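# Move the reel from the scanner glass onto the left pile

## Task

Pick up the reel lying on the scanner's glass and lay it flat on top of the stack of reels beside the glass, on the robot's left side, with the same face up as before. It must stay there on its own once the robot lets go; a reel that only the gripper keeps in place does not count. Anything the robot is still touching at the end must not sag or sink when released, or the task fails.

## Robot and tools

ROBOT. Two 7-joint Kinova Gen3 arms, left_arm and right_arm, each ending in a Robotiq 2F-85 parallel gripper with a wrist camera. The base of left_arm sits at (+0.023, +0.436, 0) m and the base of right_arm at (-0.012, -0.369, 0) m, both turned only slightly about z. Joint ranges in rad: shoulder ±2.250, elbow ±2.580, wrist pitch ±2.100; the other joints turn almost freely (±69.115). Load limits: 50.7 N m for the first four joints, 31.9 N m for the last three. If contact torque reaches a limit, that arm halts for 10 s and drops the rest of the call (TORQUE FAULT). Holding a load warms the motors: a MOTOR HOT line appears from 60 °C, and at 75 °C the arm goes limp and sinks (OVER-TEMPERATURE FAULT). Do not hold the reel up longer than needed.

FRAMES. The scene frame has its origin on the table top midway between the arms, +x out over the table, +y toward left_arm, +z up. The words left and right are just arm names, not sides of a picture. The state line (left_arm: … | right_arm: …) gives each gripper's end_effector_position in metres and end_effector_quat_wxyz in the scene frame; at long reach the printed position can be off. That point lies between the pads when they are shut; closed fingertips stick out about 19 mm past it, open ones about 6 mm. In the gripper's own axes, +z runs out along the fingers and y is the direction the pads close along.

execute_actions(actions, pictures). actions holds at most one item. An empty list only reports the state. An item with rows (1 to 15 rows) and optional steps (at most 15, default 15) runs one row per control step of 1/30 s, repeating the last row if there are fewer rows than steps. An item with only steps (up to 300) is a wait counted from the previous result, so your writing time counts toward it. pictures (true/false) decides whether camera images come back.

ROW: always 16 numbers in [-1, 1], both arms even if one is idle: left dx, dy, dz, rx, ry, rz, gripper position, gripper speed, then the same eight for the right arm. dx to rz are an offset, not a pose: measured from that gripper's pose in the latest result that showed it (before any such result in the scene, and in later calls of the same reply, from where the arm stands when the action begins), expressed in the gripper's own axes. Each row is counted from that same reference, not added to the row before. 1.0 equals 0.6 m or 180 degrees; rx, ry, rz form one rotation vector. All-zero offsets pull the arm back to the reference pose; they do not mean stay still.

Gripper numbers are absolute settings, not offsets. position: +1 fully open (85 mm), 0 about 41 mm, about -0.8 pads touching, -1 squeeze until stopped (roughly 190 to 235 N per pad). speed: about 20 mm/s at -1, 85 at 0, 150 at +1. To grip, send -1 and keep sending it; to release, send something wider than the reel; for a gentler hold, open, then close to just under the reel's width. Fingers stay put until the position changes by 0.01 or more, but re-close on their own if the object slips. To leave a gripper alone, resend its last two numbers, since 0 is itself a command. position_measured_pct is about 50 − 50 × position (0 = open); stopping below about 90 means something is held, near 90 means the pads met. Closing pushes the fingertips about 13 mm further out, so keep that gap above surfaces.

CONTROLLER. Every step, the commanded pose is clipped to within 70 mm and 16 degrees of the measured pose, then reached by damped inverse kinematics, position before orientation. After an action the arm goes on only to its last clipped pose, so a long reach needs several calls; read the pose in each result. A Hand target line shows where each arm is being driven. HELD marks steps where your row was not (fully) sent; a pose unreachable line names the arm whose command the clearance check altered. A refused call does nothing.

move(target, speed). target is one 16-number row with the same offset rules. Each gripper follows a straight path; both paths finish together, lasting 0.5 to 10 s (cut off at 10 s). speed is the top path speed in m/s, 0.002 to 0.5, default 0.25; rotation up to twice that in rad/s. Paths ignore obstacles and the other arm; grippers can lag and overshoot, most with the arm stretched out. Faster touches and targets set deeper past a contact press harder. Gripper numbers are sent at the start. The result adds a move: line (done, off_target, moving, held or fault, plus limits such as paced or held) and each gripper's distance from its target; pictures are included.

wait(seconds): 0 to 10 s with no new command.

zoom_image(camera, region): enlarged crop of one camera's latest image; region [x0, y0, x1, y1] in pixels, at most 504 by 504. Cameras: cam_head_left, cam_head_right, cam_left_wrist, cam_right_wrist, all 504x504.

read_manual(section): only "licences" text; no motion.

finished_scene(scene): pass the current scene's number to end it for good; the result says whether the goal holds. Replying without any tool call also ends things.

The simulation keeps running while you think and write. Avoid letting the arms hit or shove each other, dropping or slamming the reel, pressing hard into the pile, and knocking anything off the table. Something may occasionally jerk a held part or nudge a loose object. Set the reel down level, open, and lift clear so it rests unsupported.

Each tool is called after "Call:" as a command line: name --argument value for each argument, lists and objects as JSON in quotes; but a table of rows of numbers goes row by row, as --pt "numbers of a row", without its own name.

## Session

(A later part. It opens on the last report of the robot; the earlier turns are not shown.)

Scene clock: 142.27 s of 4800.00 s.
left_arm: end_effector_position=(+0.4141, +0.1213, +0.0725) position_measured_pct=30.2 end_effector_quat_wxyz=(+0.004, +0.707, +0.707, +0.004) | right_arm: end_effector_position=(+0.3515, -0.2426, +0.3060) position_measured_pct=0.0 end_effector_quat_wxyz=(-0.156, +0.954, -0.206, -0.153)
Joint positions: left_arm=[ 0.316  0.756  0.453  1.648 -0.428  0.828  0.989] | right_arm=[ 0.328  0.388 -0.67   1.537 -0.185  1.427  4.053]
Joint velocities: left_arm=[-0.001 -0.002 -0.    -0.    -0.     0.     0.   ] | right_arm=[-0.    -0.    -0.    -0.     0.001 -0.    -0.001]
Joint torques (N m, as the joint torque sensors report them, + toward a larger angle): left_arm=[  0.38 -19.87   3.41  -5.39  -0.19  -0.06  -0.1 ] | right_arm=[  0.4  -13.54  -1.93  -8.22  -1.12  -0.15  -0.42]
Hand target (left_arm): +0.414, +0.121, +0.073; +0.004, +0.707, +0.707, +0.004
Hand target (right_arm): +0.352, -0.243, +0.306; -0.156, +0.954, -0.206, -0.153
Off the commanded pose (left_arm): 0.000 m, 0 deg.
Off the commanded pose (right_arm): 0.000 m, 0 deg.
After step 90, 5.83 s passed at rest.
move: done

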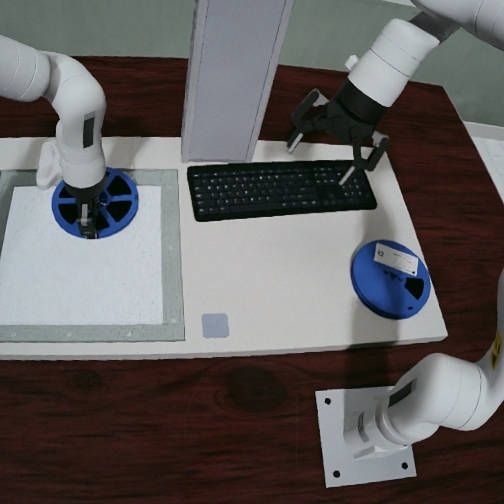

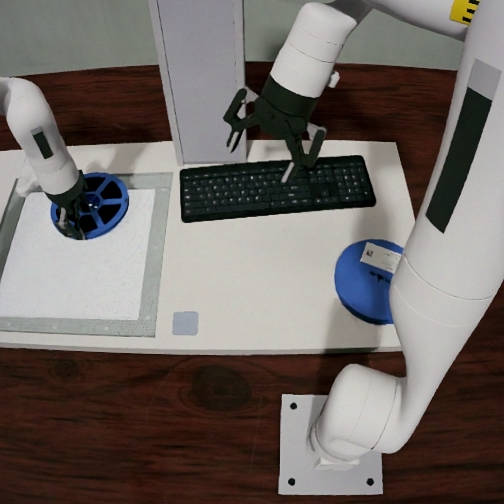

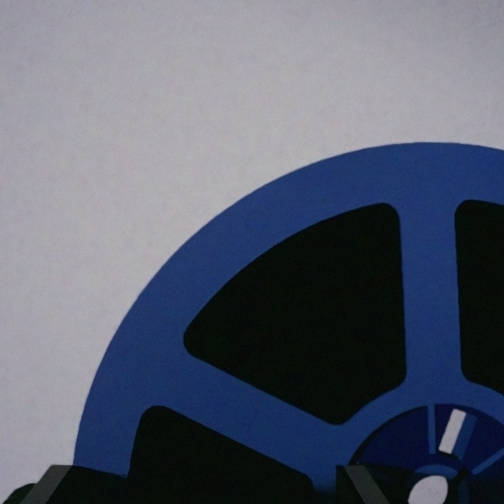

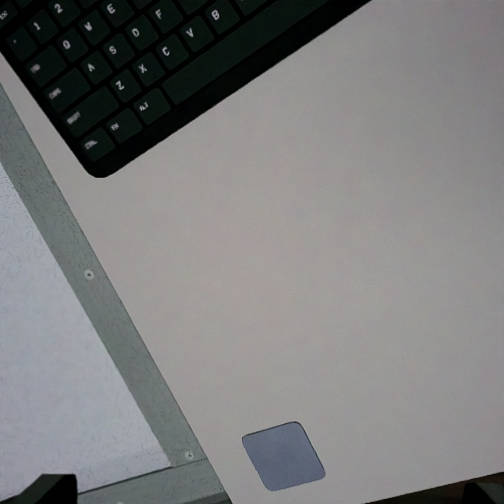

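Call:
move --target '[0,0,-0.13,0,0,0,0.3,-0.8,0,0,0,0,0,0,1,0]' --speed 0.1

Call:
move --target '[0.62,-0.248,0,0,0,0,0.3,-0.8,0,0,0,0,0,0,1,0]' --speed 0.15

Scene clock: 156.80 s of 4800.00 s.
left_arm: end_effector_position=(+0.4131, +0.1216, +0.1504) position_measured_pct=34.9 end_effector_quat_wxyz=(+0.004, +0.707, +0.707, +0.003) | right_arm: end_effector_position=(+0.3515, -0.2426, +0.3060) position_measured_pct=0.0 end_effector_quat_wxyz=(-0.156, +0.954, -0.206, -0.153)
Joint positions: left_arm=[ 0.28   0.641  0.512  1.571 -0.36   1.015  0.934] | right_arm=[ 0.328  0.388 -0.67   1.537 -0.185  1.427  4.053]
Joint velocities: left_arm=[-0.003 -0.004 -0.001 -0.001 -0.     0.     0.001] | right_arm=[ 0.     0.002  0.001 -0.    -0.001 -0.     0.   ]
Joint torques (N m, as the joint torque sensors report them, + toward a larger angle): left_arm=[  0.65 -18.1    3.14  -6.    -0.24   0.05  -0.15] | right_arm=[  0.12 -13.2   -2.4   -7.98  -1.05  -0.23  -0.07]
Hand target (left_arm): +0.413, +0.122, +0.151; +0.004, +0.707, +0.707, +0.004
Hand target (right_arm): +0.352, -0.243, +0.306; -0.156, +0.954, -0.206, -0.153
Off the commanded pose (left_arm): 0.000 m, 0 deg.
Off the commanded pose (right_arm): 0.000 m, 0 deg.
After step 180, 7.47 s passed at rest.
move: done

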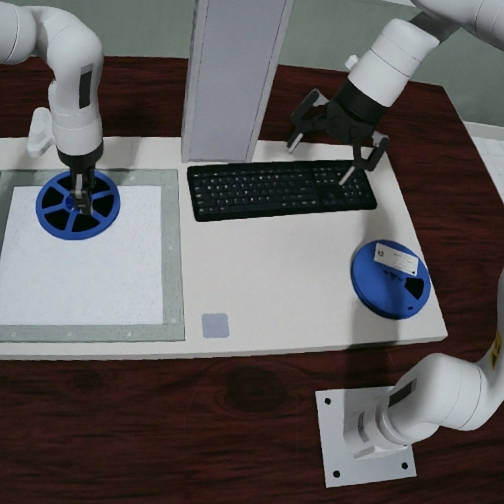

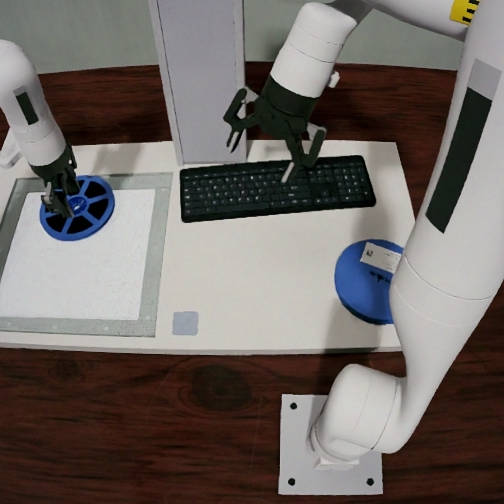

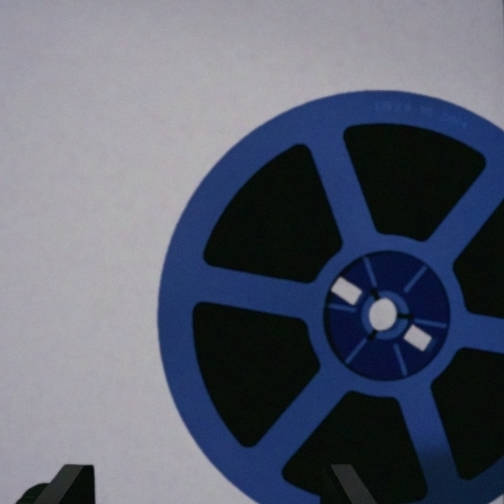

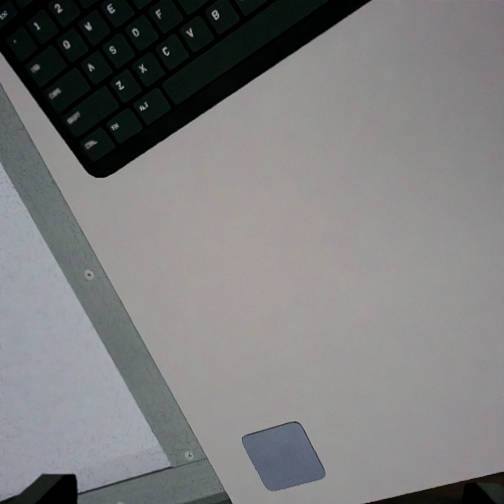

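Scene clock: 159.83 s of 4800.00 s.
left_arm: end_effector_position=(+0.2629, +0.4920, +0.1471) position_measured_pct=34.9 end_effector_quat_wxyz=(+0.004, +0.708, +0.706, +0.001) | right_arm: end_effector_position=(+0.3516, -0.2426, +0.3060) position_measured_pct=0.0 end_effector_quat_wxyz=(-0.156, +0.954, -0.206, -0.153)
Joint positions: left_arm=[-0.769  0.113  0.433  2.364 -0.066  0.671 -0.252] | right_arm=[ 0.328  0.388 -0.67   1.537 -0.185  1.427  4.053]
Joint velocities: left_arm=[-0.006 -0.003 -0.015  0.     0.004  0.    -0.005] | right_arm=[ 0.    -0.     0.001  0.001  0.001  0.     0.   ]
Joint torques (N m, as the joint torque sensors report them, + toward a larger angle): left_arm=[ 0.27 -7.04  1.19 -4.35 -0.12  0.04 -0.22] | right_arm=[ -0.17 -13.2   -1.83  -8.22  -1.07  -0.03   0.2 ]
Hand target (left_arm): +0.263, +0.492, +0.147; +0.004, +0.708, +0.707, +0.001
Hand target (right_arm): +0.352, -0.243, +0.306; -0.156, +0.954, -0.206, -0.153
Off the commanded pose (left_arm): 0.003 m, 0 deg.
Off the commanded pose (right_arm): 0.000 m, 0 deg.
move: done

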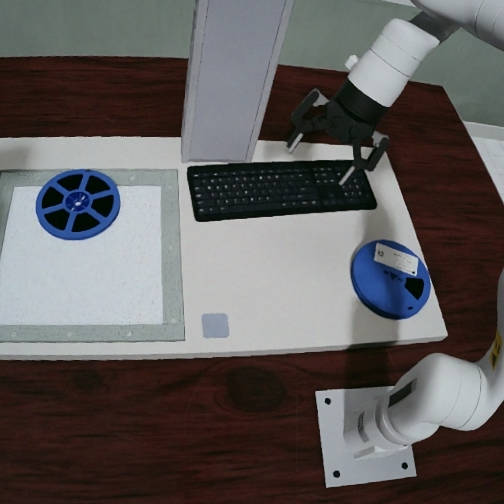

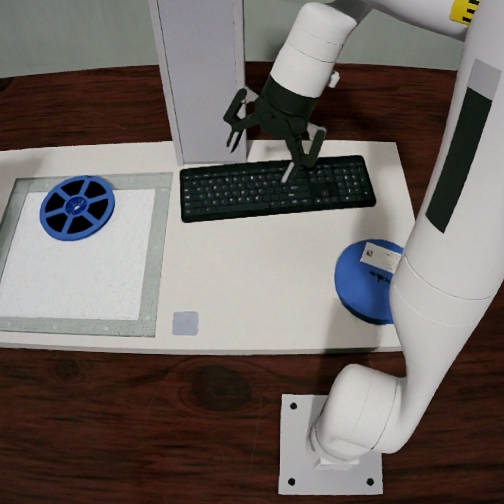

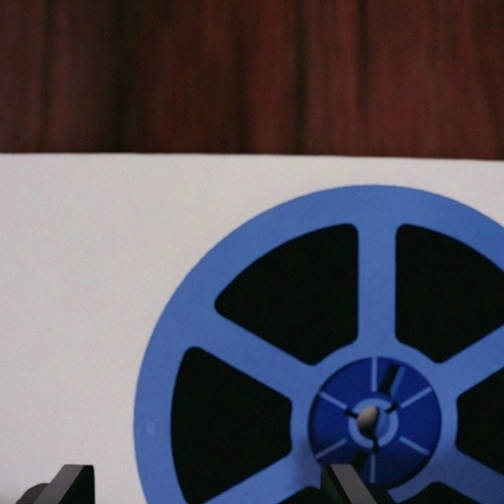

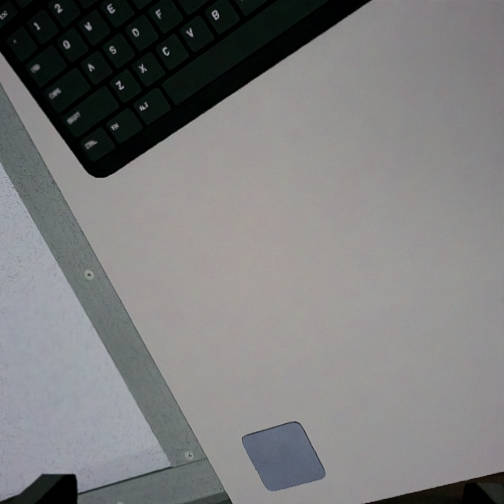

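Call:
move --target '[-0.584,0.268,0.095,0,0,-0.111,0.9,0,0,0,0,0,0,0,1,0]' --speed 0.25

Scene clock: 177.90 s of 4800.00 s.
left_arm: end_effector_position=(+0.4252, +0.1424, +0.0935) position_measured_pct=5.2 end_effector_quat_wxyz=(+0.004, +0.575, +0.818, +0.002) | right_arm: end_effector_position=(+0.3516, -0.2426, +0.3060) position_measured_pct=0.0 end_effector_quat_wxyz=(-0.156, +0.954, -0.206, -0.153)
Joint positions: left_arm=[ 0.304  0.701  0.388  1.644 -0.336  0.854  1.214] | right_arm=[ 0.328  0.388 -0.67   1.537 -0.185  1.427  4.053]
Joint velocities: left_arm=[ 0.004  0.004  0.    -0.001 -0.    -0.     0.   ] | right_arm=[-0.    -0.002 -0.     0.    -0.001  0.    -0.001]
Joint torques (N m, as the joint torque sensors report them, + toward a larger angle): left_arm=[  0.1  -18.39   3.21  -5.76  -0.1   -0.52  -0.35] | right_arm=[ -0.13 -13.15  -1.57  -8.49  -1.26  -0.04  -0.06]
Hand target (left_arm): +0.425, +0.142, +0.093; +0.004, +0.575, +0.818, +0.002
Hand target (right_arm): +0.352, -0.243, +0.306; -0.156, +0.954, -0.206, -0.153
Off the commanded pose (left_arm): 0.003 m, 0 deg.
Off the commanded pose (right_arm): 0.000 m, 0 deg.
After step 90, 12.93 s passed at rest.
move: done

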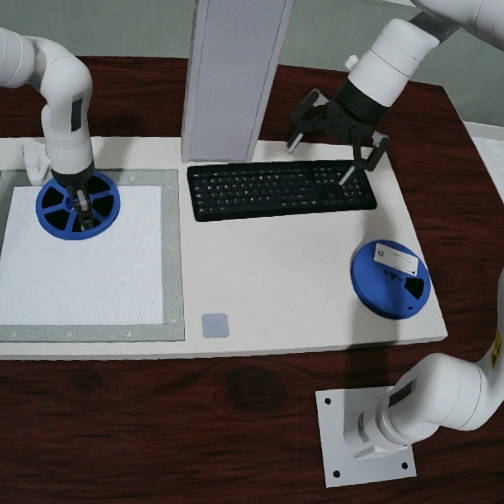

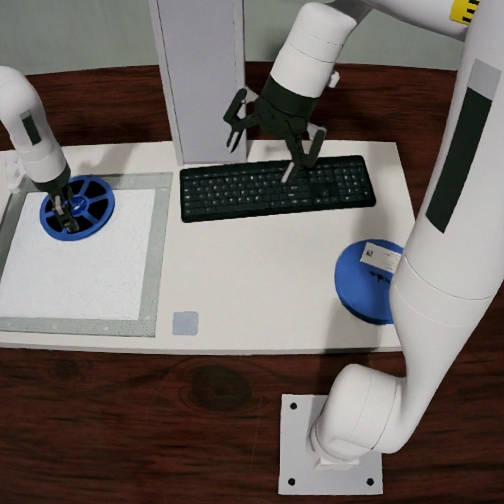

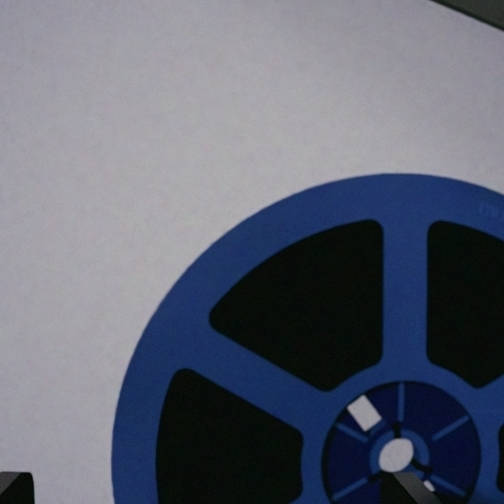

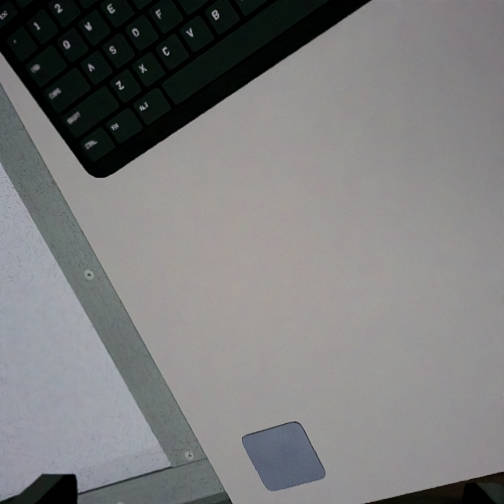

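Call:
move --target '[0,0,0.088,0,0,0,0.9,0,0,0,0,0,0,0,1,0]' --speed 0.04

Scene clock: 194.73 s of 4800.00 s.
left_arm: end_effector_position=(+0.4262, +0.1418, +0.0428) position_measured_pct=5.2 end_effector_quat_wxyz=(+0.006, +0.575, +0.818, +0.003) | right_arm: end_effector_position=(+0.3516, -0.2426, +0.3060) position_measured_pct=0.0 end_effector_quat_wxyz=(-0.156, +0.954, -0.206, -0.153)
Joint positions: left_arm=[ 0.329  0.785  0.347  1.678 -0.377  0.734  1.247] | right_arm=[ 0.328  0.388 -0.67   1.537 -0.185  1.427  4.053]
Joint velocities: left_arm=[-0.001  0.003  0.     0.    -0.002  0.     0.002] | right_arm=[-0.     0.001  0.001 -0.    -0.     0.     0.001]
Joint torques (N m, as the joint torque sensors report them, + toward a larger angle): left_arm=[  0.16 -16.73   2.58  -4.38  -0.08  -0.76  -0.3 ] | right_arm=[ -0.15 -12.88  -1.71  -7.93  -0.96  -0.12  -0.25]
Hand target (left_arm): +0.426, +0.142, +0.041; +0.004, +0.575, +0.818, +0.002
Hand target (right_arm): +0.352, -0.243, +0.306; -0.156, +0.954, -0.206, -0.153
Off the commanded pose (left_arm): 0.002 m, 0 deg.
Off the commanded pose (right_arm): 0.000 m, 0 deg.
After step 90, 12.30 s passed at rest.
move: done

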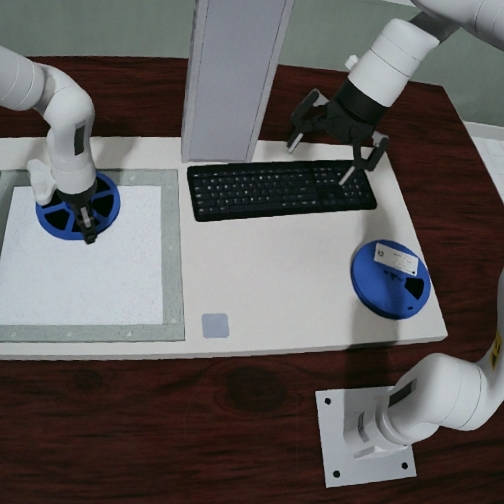

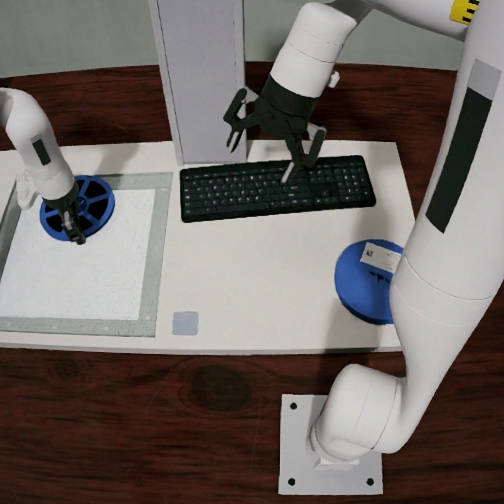

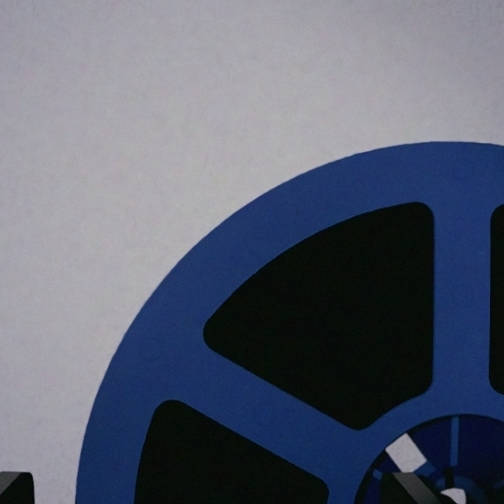

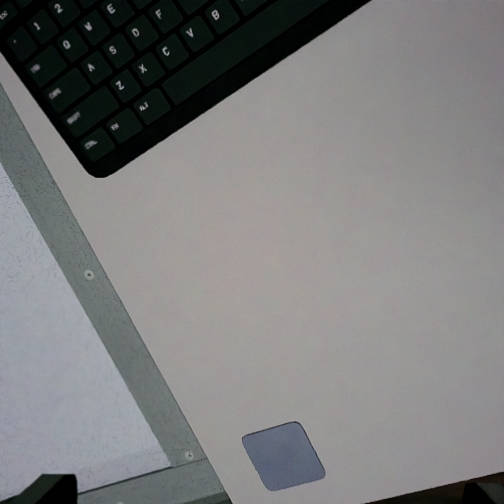

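Call:
move --target '[0,0,-0.0025,0,0,0,0.62,-1,0,0,0,0,0,0,1,0]' --speed 0.02

Call:
execute_actions --actions '[{"rows":[[0,0,0,0,0,0,0.5,-1,0,0,0,0,0,0,1,0]],"steps":15}]'

Scene clock: 202.53 s of 4800.00 s.
left_arm: end_effector_position=(+0.4291, +0.1421, +0.0465) position_measured_pct=18.7 end_effector_quat_wxyz=(+0.009, +0.574, +0.819, +0.004) | right_arm: end_effector_position=(+0.3516, -0.2426, +0.3060) position_measured_pct=0.0 end_effector_quat_wxyz=(-0.156, +0.954, -0.206, -0.153)
Joint positions: left_arm=[ 0.326  0.779  0.349  1.675 -0.378  0.737  1.247] | right_arm=[ 0.328  0.388 -0.67   1.537 -0.185  1.427  4.053]
Joint velocities: left_arm=[-0.002  0.001  0.002  0.    -0.002  0.     0.003] | right_arm=[-0.    -0.001 -0.     0.     0.001  0.    -0.001]
Joint torques (N m, as the joint torque sensors report them, + toward a larger angle): left_arm=[  1.65 -16.92   3.47  -3.29   0.35  -0.11  -0.14] | right_arm=[ -0.18 -13.22  -2.14  -8.07  -1.03   0.3    0.29]
Hand target (left_arm): +0.426, +0.142, +0.044; +0.006, +0.575, +0.818, +0.003
Hand target (right_arm): +0.352, -0.243, +0.306; -0.156, +0.954, -0.206, -0.153
Off the commanded pose (left_arm): 0.004 m, 0 deg.
Off the commanded pose (right_arm): 0.000 m, 0 deg.
After step 90, 3.87 s passed at rest.
move: off_target (left_arm)

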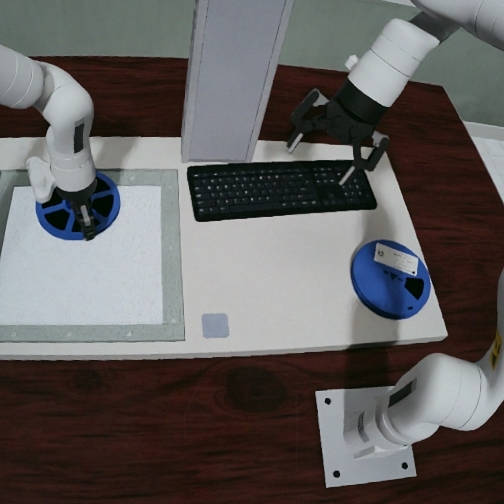

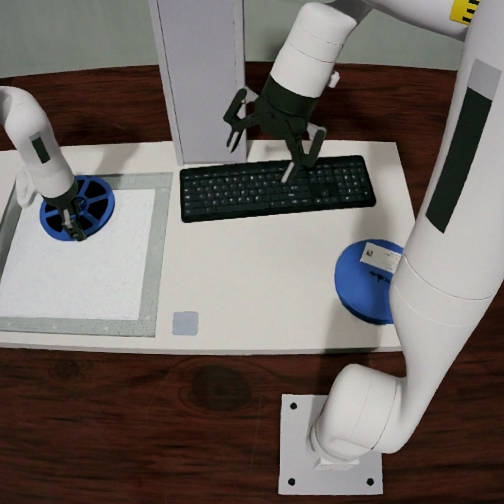

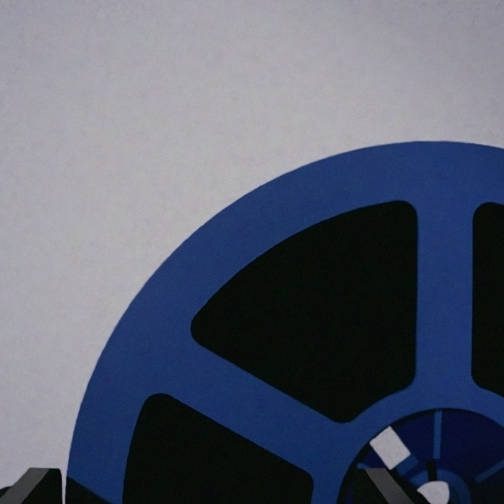

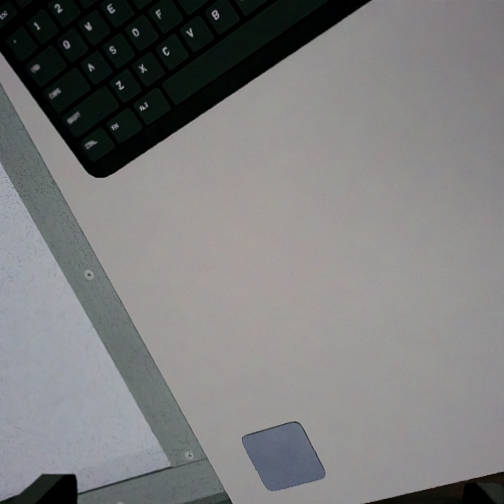

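Scene clock: 203.03 s of 4800.00 s.
left_arm: end_effector_position=(+0.4291, +0.1415, +0.0480) position_measured_pct=24.6 end_effector_quat_wxyz=(+0.010, +0.575, +0.818, +0.004) | right_arm: end_effector_position=(+0.3516, -0.2426, +0.3060) position_measured_pct=0.0 end_effector_quat_wxyz=(-0.156, +0.954, -0.206, -0.153)
Joint positions: left_arm=[ 0.327  0.776  0.35   1.675 -0.378  0.738  1.247] | right_arm=[ 0.328  0.388 -0.67   1.537 -0.185  1.427  4.053]
Joint velocities: left_arm=[-0.     0.001 -0.     0.    -0.     0.     0.   ] | right_arm=[ 0. -0.  0. -0.  0. -0.  0.]
Joint torques (N m, as the joint torque sensors report them, + toward a larger angle): left_arm=[  0.02 -17.63   1.92  -4.72  -0.03  -0.76  -0.05] | right_arm=[ -0.55 -13.09  -2.06  -8.48  -0.96   0.29  -0.3 ]
Hand target (left_arm): +0.429, +0.142, +0.047; +0.009, +0.574, +0.819, +0.004
Hand target (right_arm): +0.352, -0.243, +0.306; -0.156, +0.954, -0.206, -0.153
Off the commanded pose (left_arm): 0.002 m, 0 deg.
Off the commanded pose (right_arm): 0.000 m, 0 deg.
Steps of this call (steps 1 to 15: all 15 steps of this action). Readings (end_effector_position | what the end effector reports):
1: left_arm (+0.4295, +0.1422, +0.0470) | right_arm (+0.3516, -0.2426, +0.3060) | left_arm position_measured_pct=18.7 | right_arm position_measured_pct=0.0
2: left_arm (+0.4300, +0.1422, +0.0476) | right_arm (+0.3516, -0.2426, +0.3060) | left_arm position_measured_pct=19.0 | right_arm position_measured_pct=0.0
4: left_arm (+0.4299, +0.1421, +0.0473) | right_arm (+0.3516, -0.2426, +0.3060) | left_arm position_measured_pct=19.8 | right_arm position_measured_pct=0.0
8: left_arm (+0.4292, +0.1419, +0.0477) | right_arm (+0.3516, -0.2426, +0.3060) | left_arm position_measured_pct=22.6 | right_arm position_measured_pct=0.0
15: the state above

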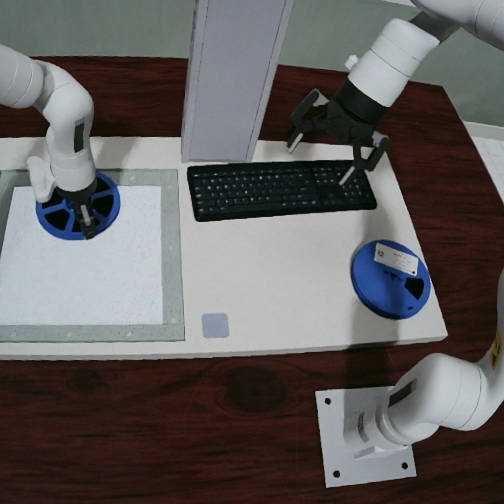

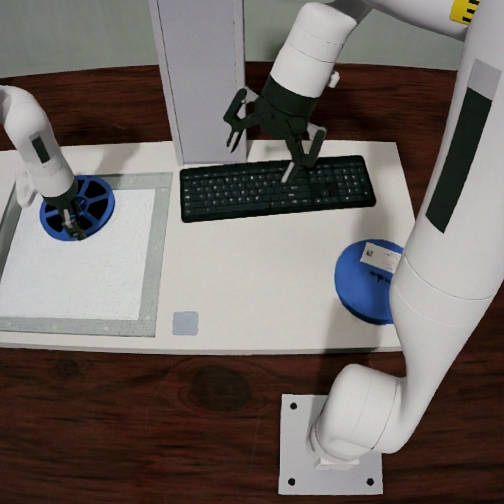

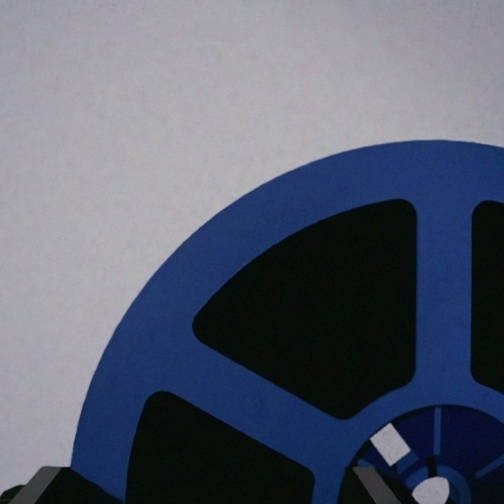

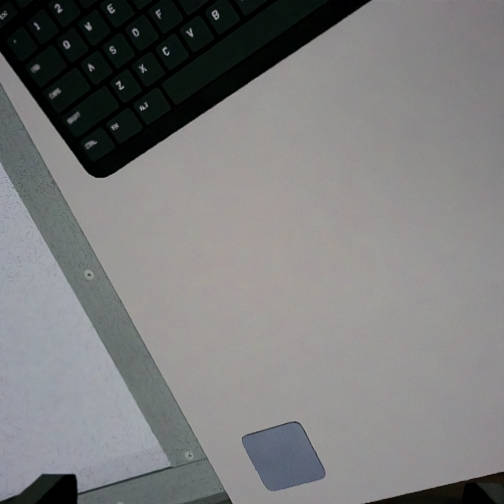

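Call:
move --target '[0,0,-0.04,0,0,0,0.62,0,0,0,0,0,0,0,1,0]' --speed 0.05

Call:
move --target '[0.1,0.09,0,0,0,0,-0.3,0,0,0,0,0,0,0,1,0]' --speed 0.1

Scene clock: 233.77 s of 4800.00 s.
left_arm: end_effector_position=(+0.4285, +0.1417, +0.0719) position_measured_pct=18.7 end_effector_quat_wxyz=(+0.010, +0.575, +0.818, +0.004) | right_arm: end_effector_position=(+0.3516, -0.2426, +0.3060) position_measured_pct=0.0 end_effector_quat_wxyz=(-0.156, +0.954, -0.206, -0.153)
Joint positions: left_arm=[ 0.315  0.735  0.369  1.662 -0.36   0.793  1.232] | right_arm=[ 0.328  0.388 -0.67   1.537 -0.185  1.427  4.053]
Joint velocities: left_arm=[-0.002 -0.    -0.     0.    -0.    -0.    -0.   ] | right_arm=[-0.    -0.    -0.    -0.    -0.001 -0.    -0.001]
Joint torques (N m, as the joint torque sensors report them, + toward a larger angle): left_arm=[  0.21 -19.64   2.74  -5.43  -0.28  -0.06  -0.22] | right_arm=[ -0.58 -13.65  -1.8   -8.34  -0.76   0.04   0.15]
Hand target (left_arm): +0.429, +0.142, +0.072; +0.010, +0.574, +0.818, +0.004
Hand target (right_arm): +0.352, -0.243, +0.306; -0.156, +0.954, -0.206, -0.153
Off the commanded pose (left_arm): 0.000 m, 0 deg.
Off the commanded pose (right_arm): 0.000 m, 0 deg.
After step 90, 27.00 s passed at rest.
move: done

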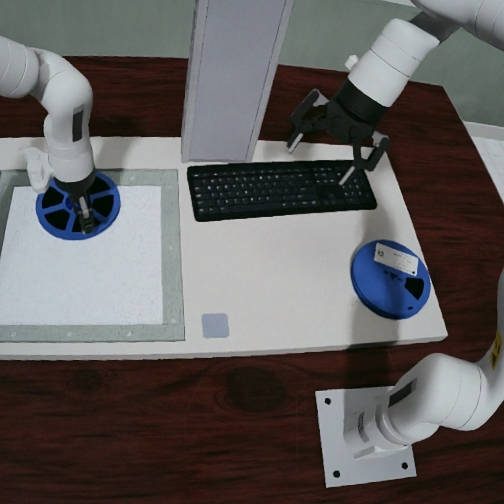

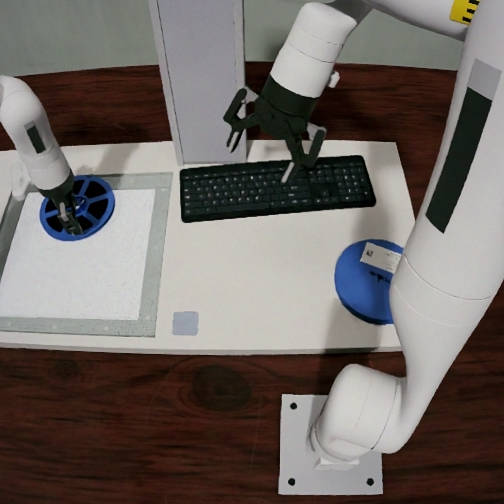

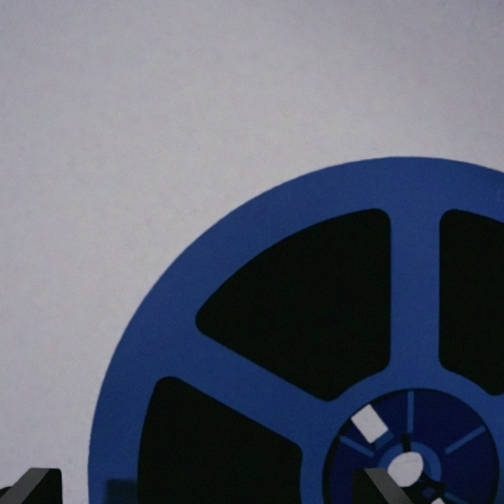

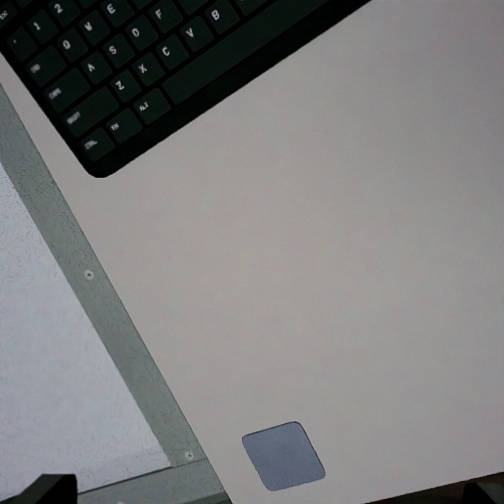

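Scene clock: 234.87 s of 4800.00 s.
left_arm: end_effector_position=(+0.4583, +0.2161, +0.0719) position_measured_pct=65.1 end_effector_quat_wxyz=(+0.009, +0.575, +0.818, +0.004) | right_arm: end_effector_position=(+0.3516, -0.2426, +0.3060) position_measured_pct=0.0 end_effector_quat_wxyz=(-0.156, +0.954, -0.206, -0.153)
Joint positions: left_arm=[ 0.139  0.714  0.381  1.712 -0.366  0.766  1.081] | right_arm=[ 0.328  0.388 -0.67   1.537 -0.185  1.427  4.053]
Joint velocities: left_arm=[-0.007 -0.002 -0.002 -0.     0.003 -0.    -0.002] | right_arm=[ 0.    -0.001  0.     0.001 -0.001 -0.     0.002]
Joint torques (N m, as the joint torque sensors report them, + toward a larger angle): left_arm=[ -0.19 -18.88   3.28  -5.13  -0.6   -0.02  -0.2 ] | right_arm=[ -0.33 -13.4   -1.93  -7.95  -1.08   0.29  -0.15]
Hand target (left_arm): +0.458, +0.216, +0.072; +0.009, +0.575, +0.818, +0.004
Hand target (right_arm): +0.352, -0.243, +0.306; -0.156, +0.954, -0.206, -0.153
Off the commanded pose (left_arm): 0.001 m, 0 deg.
Off the commanded pose (right_arm): 0.000 m, 0 deg.
move: done

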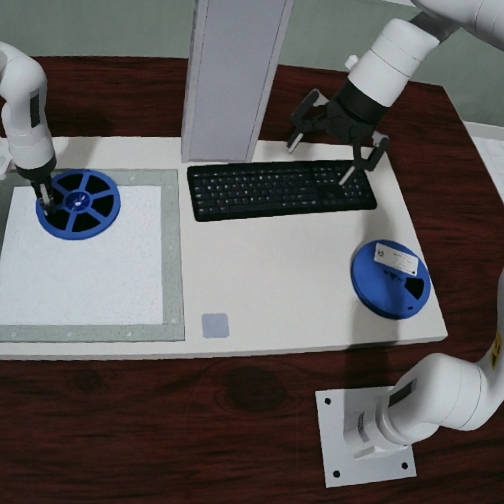

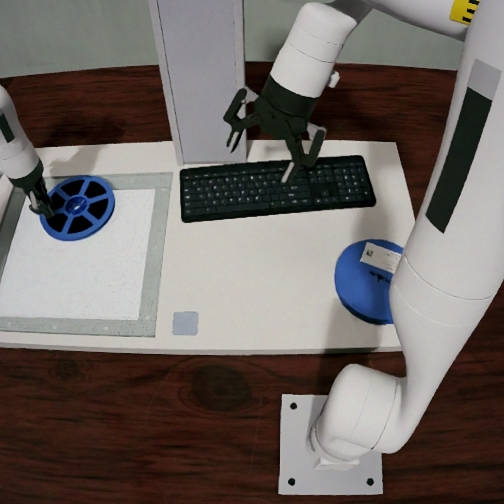

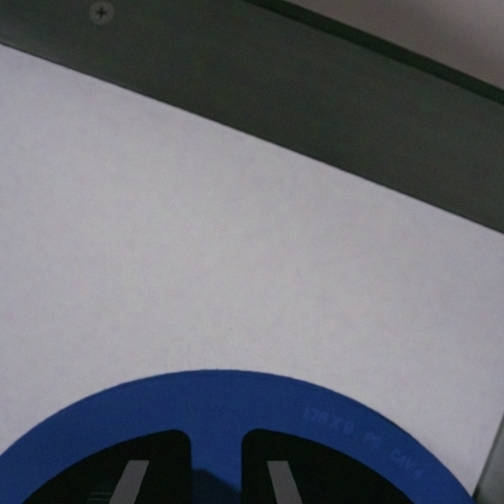

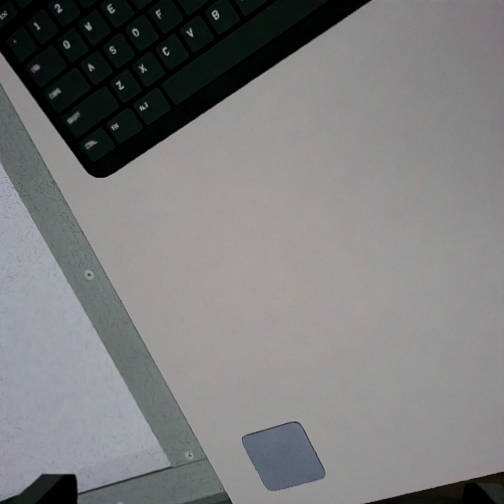

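Call:
move --target '[0,0.0025,0.0365,0,0,0,-0.3,0,0,0,0,0,0,0,1,0]' --speed 0.02

Scene clock: 239.30 s of 4800.00 s.
left_arm: end_effector_position=(+0.4623, +0.2149, +0.0569) position_measured_pct=65.1 end_effector_quat_wxyz=(+0.014, +0.575, +0.818, +0.006) | right_arm: end_effector_position=(+0.3516, -0.2426, +0.3060) position_measured_pct=0.0 end_effector_quat_wxyz=(-0.156, +0.954, -0.206, -0.153)
Joint positions: left_arm=[ 0.149  0.741  0.365  1.719 -0.385  0.722  1.094] | right_arm=[ 0.328  0.388 -0.67   1.537 -0.185  1.427  4.053]
Joint velocities: left_arm=[ 0.002 -0.001 -0.     0.    -0.001  0.     0.001] | right_arm=[ 0.    -0.001  0.     0.     0.001  0.     0.001]
Joint torques (N m, as the joint torque sensors report them, + toward a larger angle): left_arm=[-0.12 -8.53  0.84 -3.48 -0.72 -2.12 -0.08] | right_arm=[ -0.35 -13.57  -2.28  -8.24  -1.12   0.15  -0.18]
Hand target (left_arm): +0.460, +0.216, +0.050; +0.009, +0.575, +0.818, +0.004
Hand target (right_arm): +0.352, -0.243, +0.306; -0.156, +0.954, -0.206, -0.153
Off the commanded pose (left_arm): 0.007 m, 1 deg.
Off the commanded pose (right_arm): 0.000 m, 0 deg.
After step 90, 0.10 s passed at rest.
move: off_target (left_arm)

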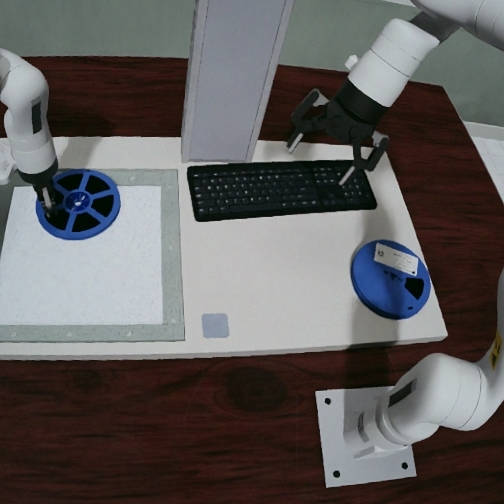

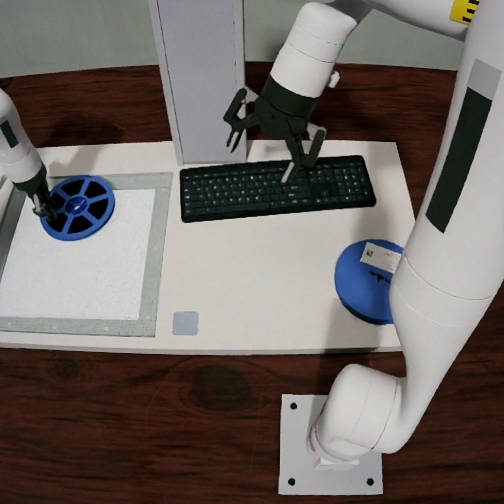

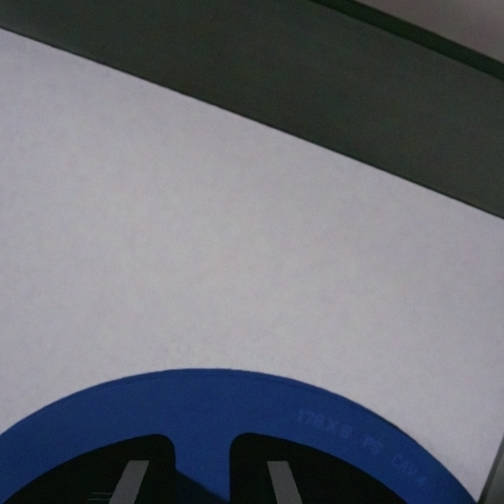

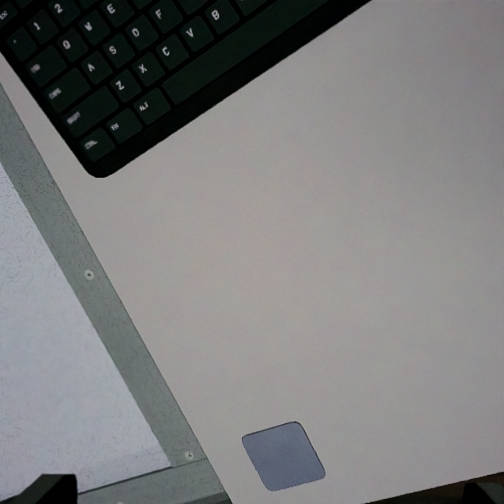

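Call:
move --target '[0,-0.002,0,0,0,0,-0.3,0,0,0,0,0,0,0,1,0]' --speed 0.02

Call:
move --target '[0,0,0.002,0,0,0,-1,-1,0,0,0,0,0,0,1,0]' --speed 0.02

Scene clock: 249.27 s of 4800.00 s.
left_arm: end_effector_position=(+0.4618, +0.2145, +0.0575) position_measured_pct=65.1 end_effector_quat_wxyz=(+0.015, +0.575, +0.818, +0.006) | right_arm: end_effector_position=(+0.3516, -0.2426, +0.3060) position_measured_pct=0.0 end_effector_quat_wxyz=(-0.156, +0.954, -0.206, -0.153)
Joint positions: left_arm=[ 0.151  0.739  0.364  1.721 -0.384  0.72   1.096] | right_arm=[ 0.328  0.388 -0.67   1.537 -0.185  1.427  4.053]
Joint velocities: left_arm=[ 0.    -0.     0.    -0.    -0.001  0.     0.   ] | right_arm=[-0.     0.    -0.     0.    -0.    -0.    -0.002]
Joint torques (N m, as the joint torque sensors report them, + toward a larger angle): left_arm=[  0.41 -18.55   2.83  -4.46  -0.25  -0.01  -0.21] | right_arm=[ -0.21 -13.62  -1.67  -8.28  -0.96   0.15  -0.22]
Hand target (left_arm): +0.461, +0.215, +0.057; +0.014, +0.575, +0.818, +0.006
Hand target (right_arm): +0.352, -0.243, +0.306; -0.156, +0.954, -0.206, -0.153
Off the commanded pose (left_arm): 0.001 m, 0 deg.
Off the commanded pose (right_arm): 0.000 m, 0 deg.
After step 90, 6.27 s passed at rest.
move: done

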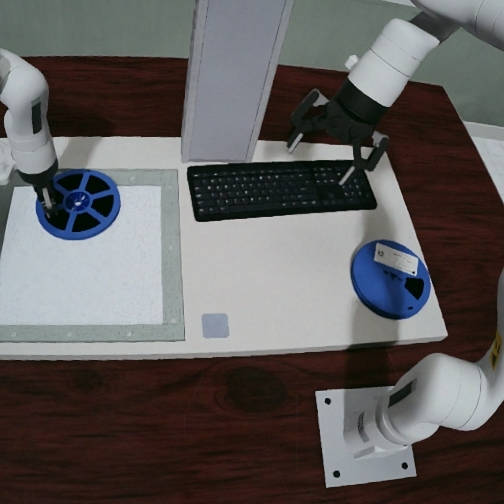

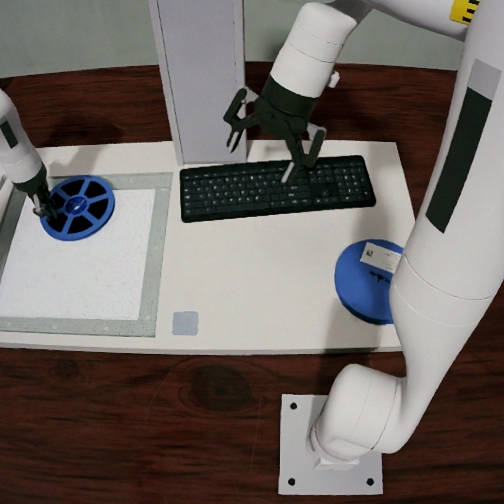

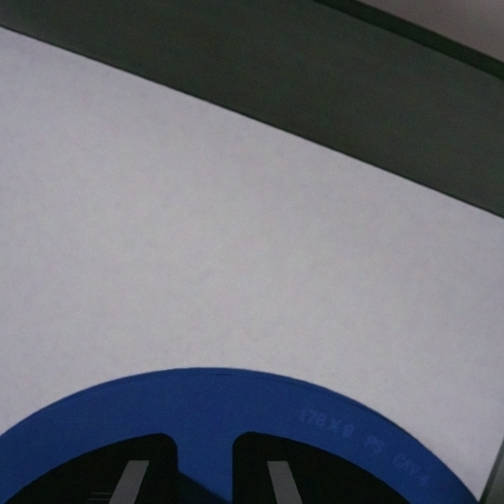

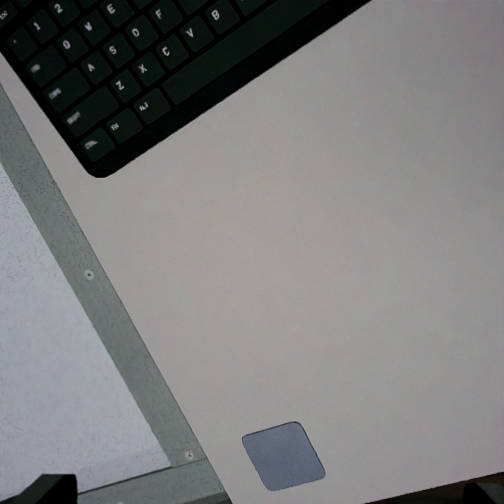

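Scene clock: 251.07 s of 4800.00 s.
left_arm: end_effector_position=(+0.4622, +0.2125, +0.0587) position_measured_pct=91.7 end_effector_quat_wxyz=(+0.017, +0.576, +0.817, +0.006) | right_arm: end_effector_position=(+0.3516, -0.2426, +0.3060) position_measured_pct=0.0 end_effector_quat_wxyz=(-0.156, +0.954, -0.206, -0.153)
Joint positions: left_arm=[ 0.154  0.736  0.364  1.721 -0.383  0.718  1.096] | right_arm=[ 0.328  0.388 -0.67   1.537 -0.185  1.427  4.053]
Joint velocities: left_arm=[-0.001 -0.    -0.001 -0.     0.001 -0.    -0.001] | right_arm=[ 0.     0.002  0.     0.    -0.001  0.     0.001]
Joint torques (N m, as the joint torque sensors report them, + toward a larger angle): left_arm=[ -0.51 -16.02   1.49  -4.33  -0.72  -0.27  -0.03] | right_arm=[ -0.22 -13.62  -1.96  -8.21  -1.22   0.02   0.08]
Hand target (left_arm): +0.462, +0.214, +0.056; +0.015, +0.575, +0.818, +0.006
Hand target (right_arm): +0.352, -0.243, +0.306; -0.156, +0.954, -0.206, -0.153
Off the commanded pose (left_arm): 0.003 m, 0 deg.
Off the commanded pose (right_arm): 0.000 m, 0 deg.
move: done

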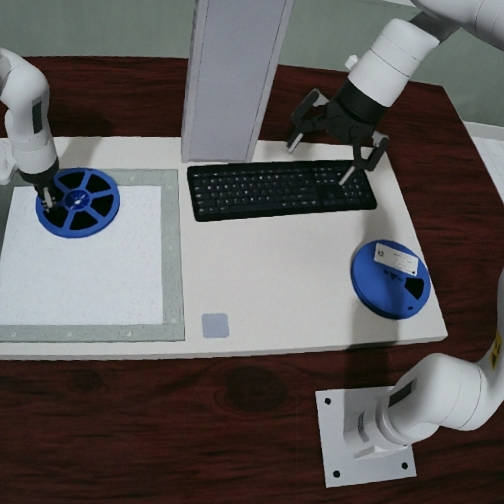

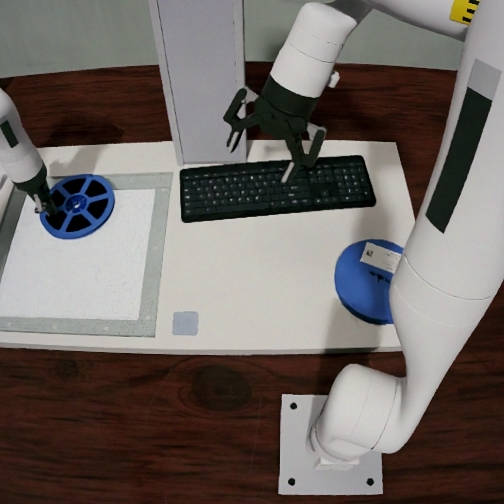

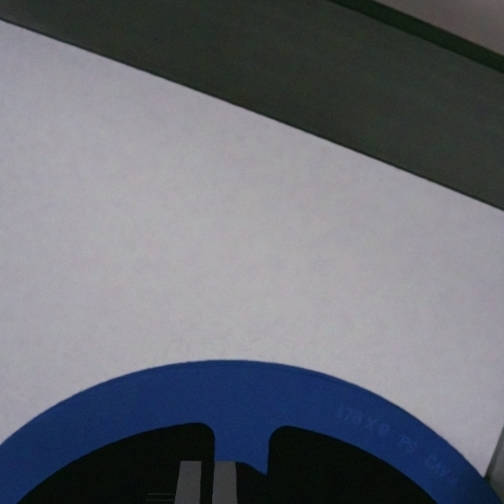

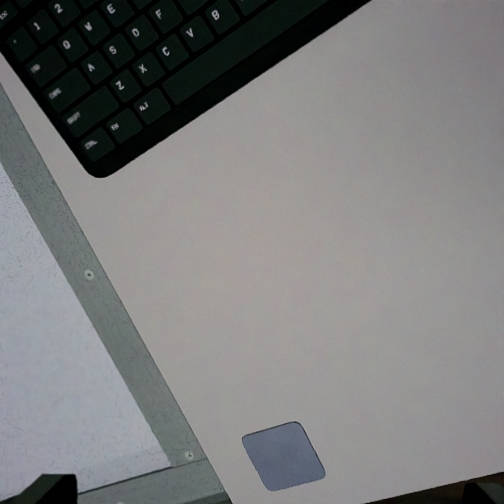

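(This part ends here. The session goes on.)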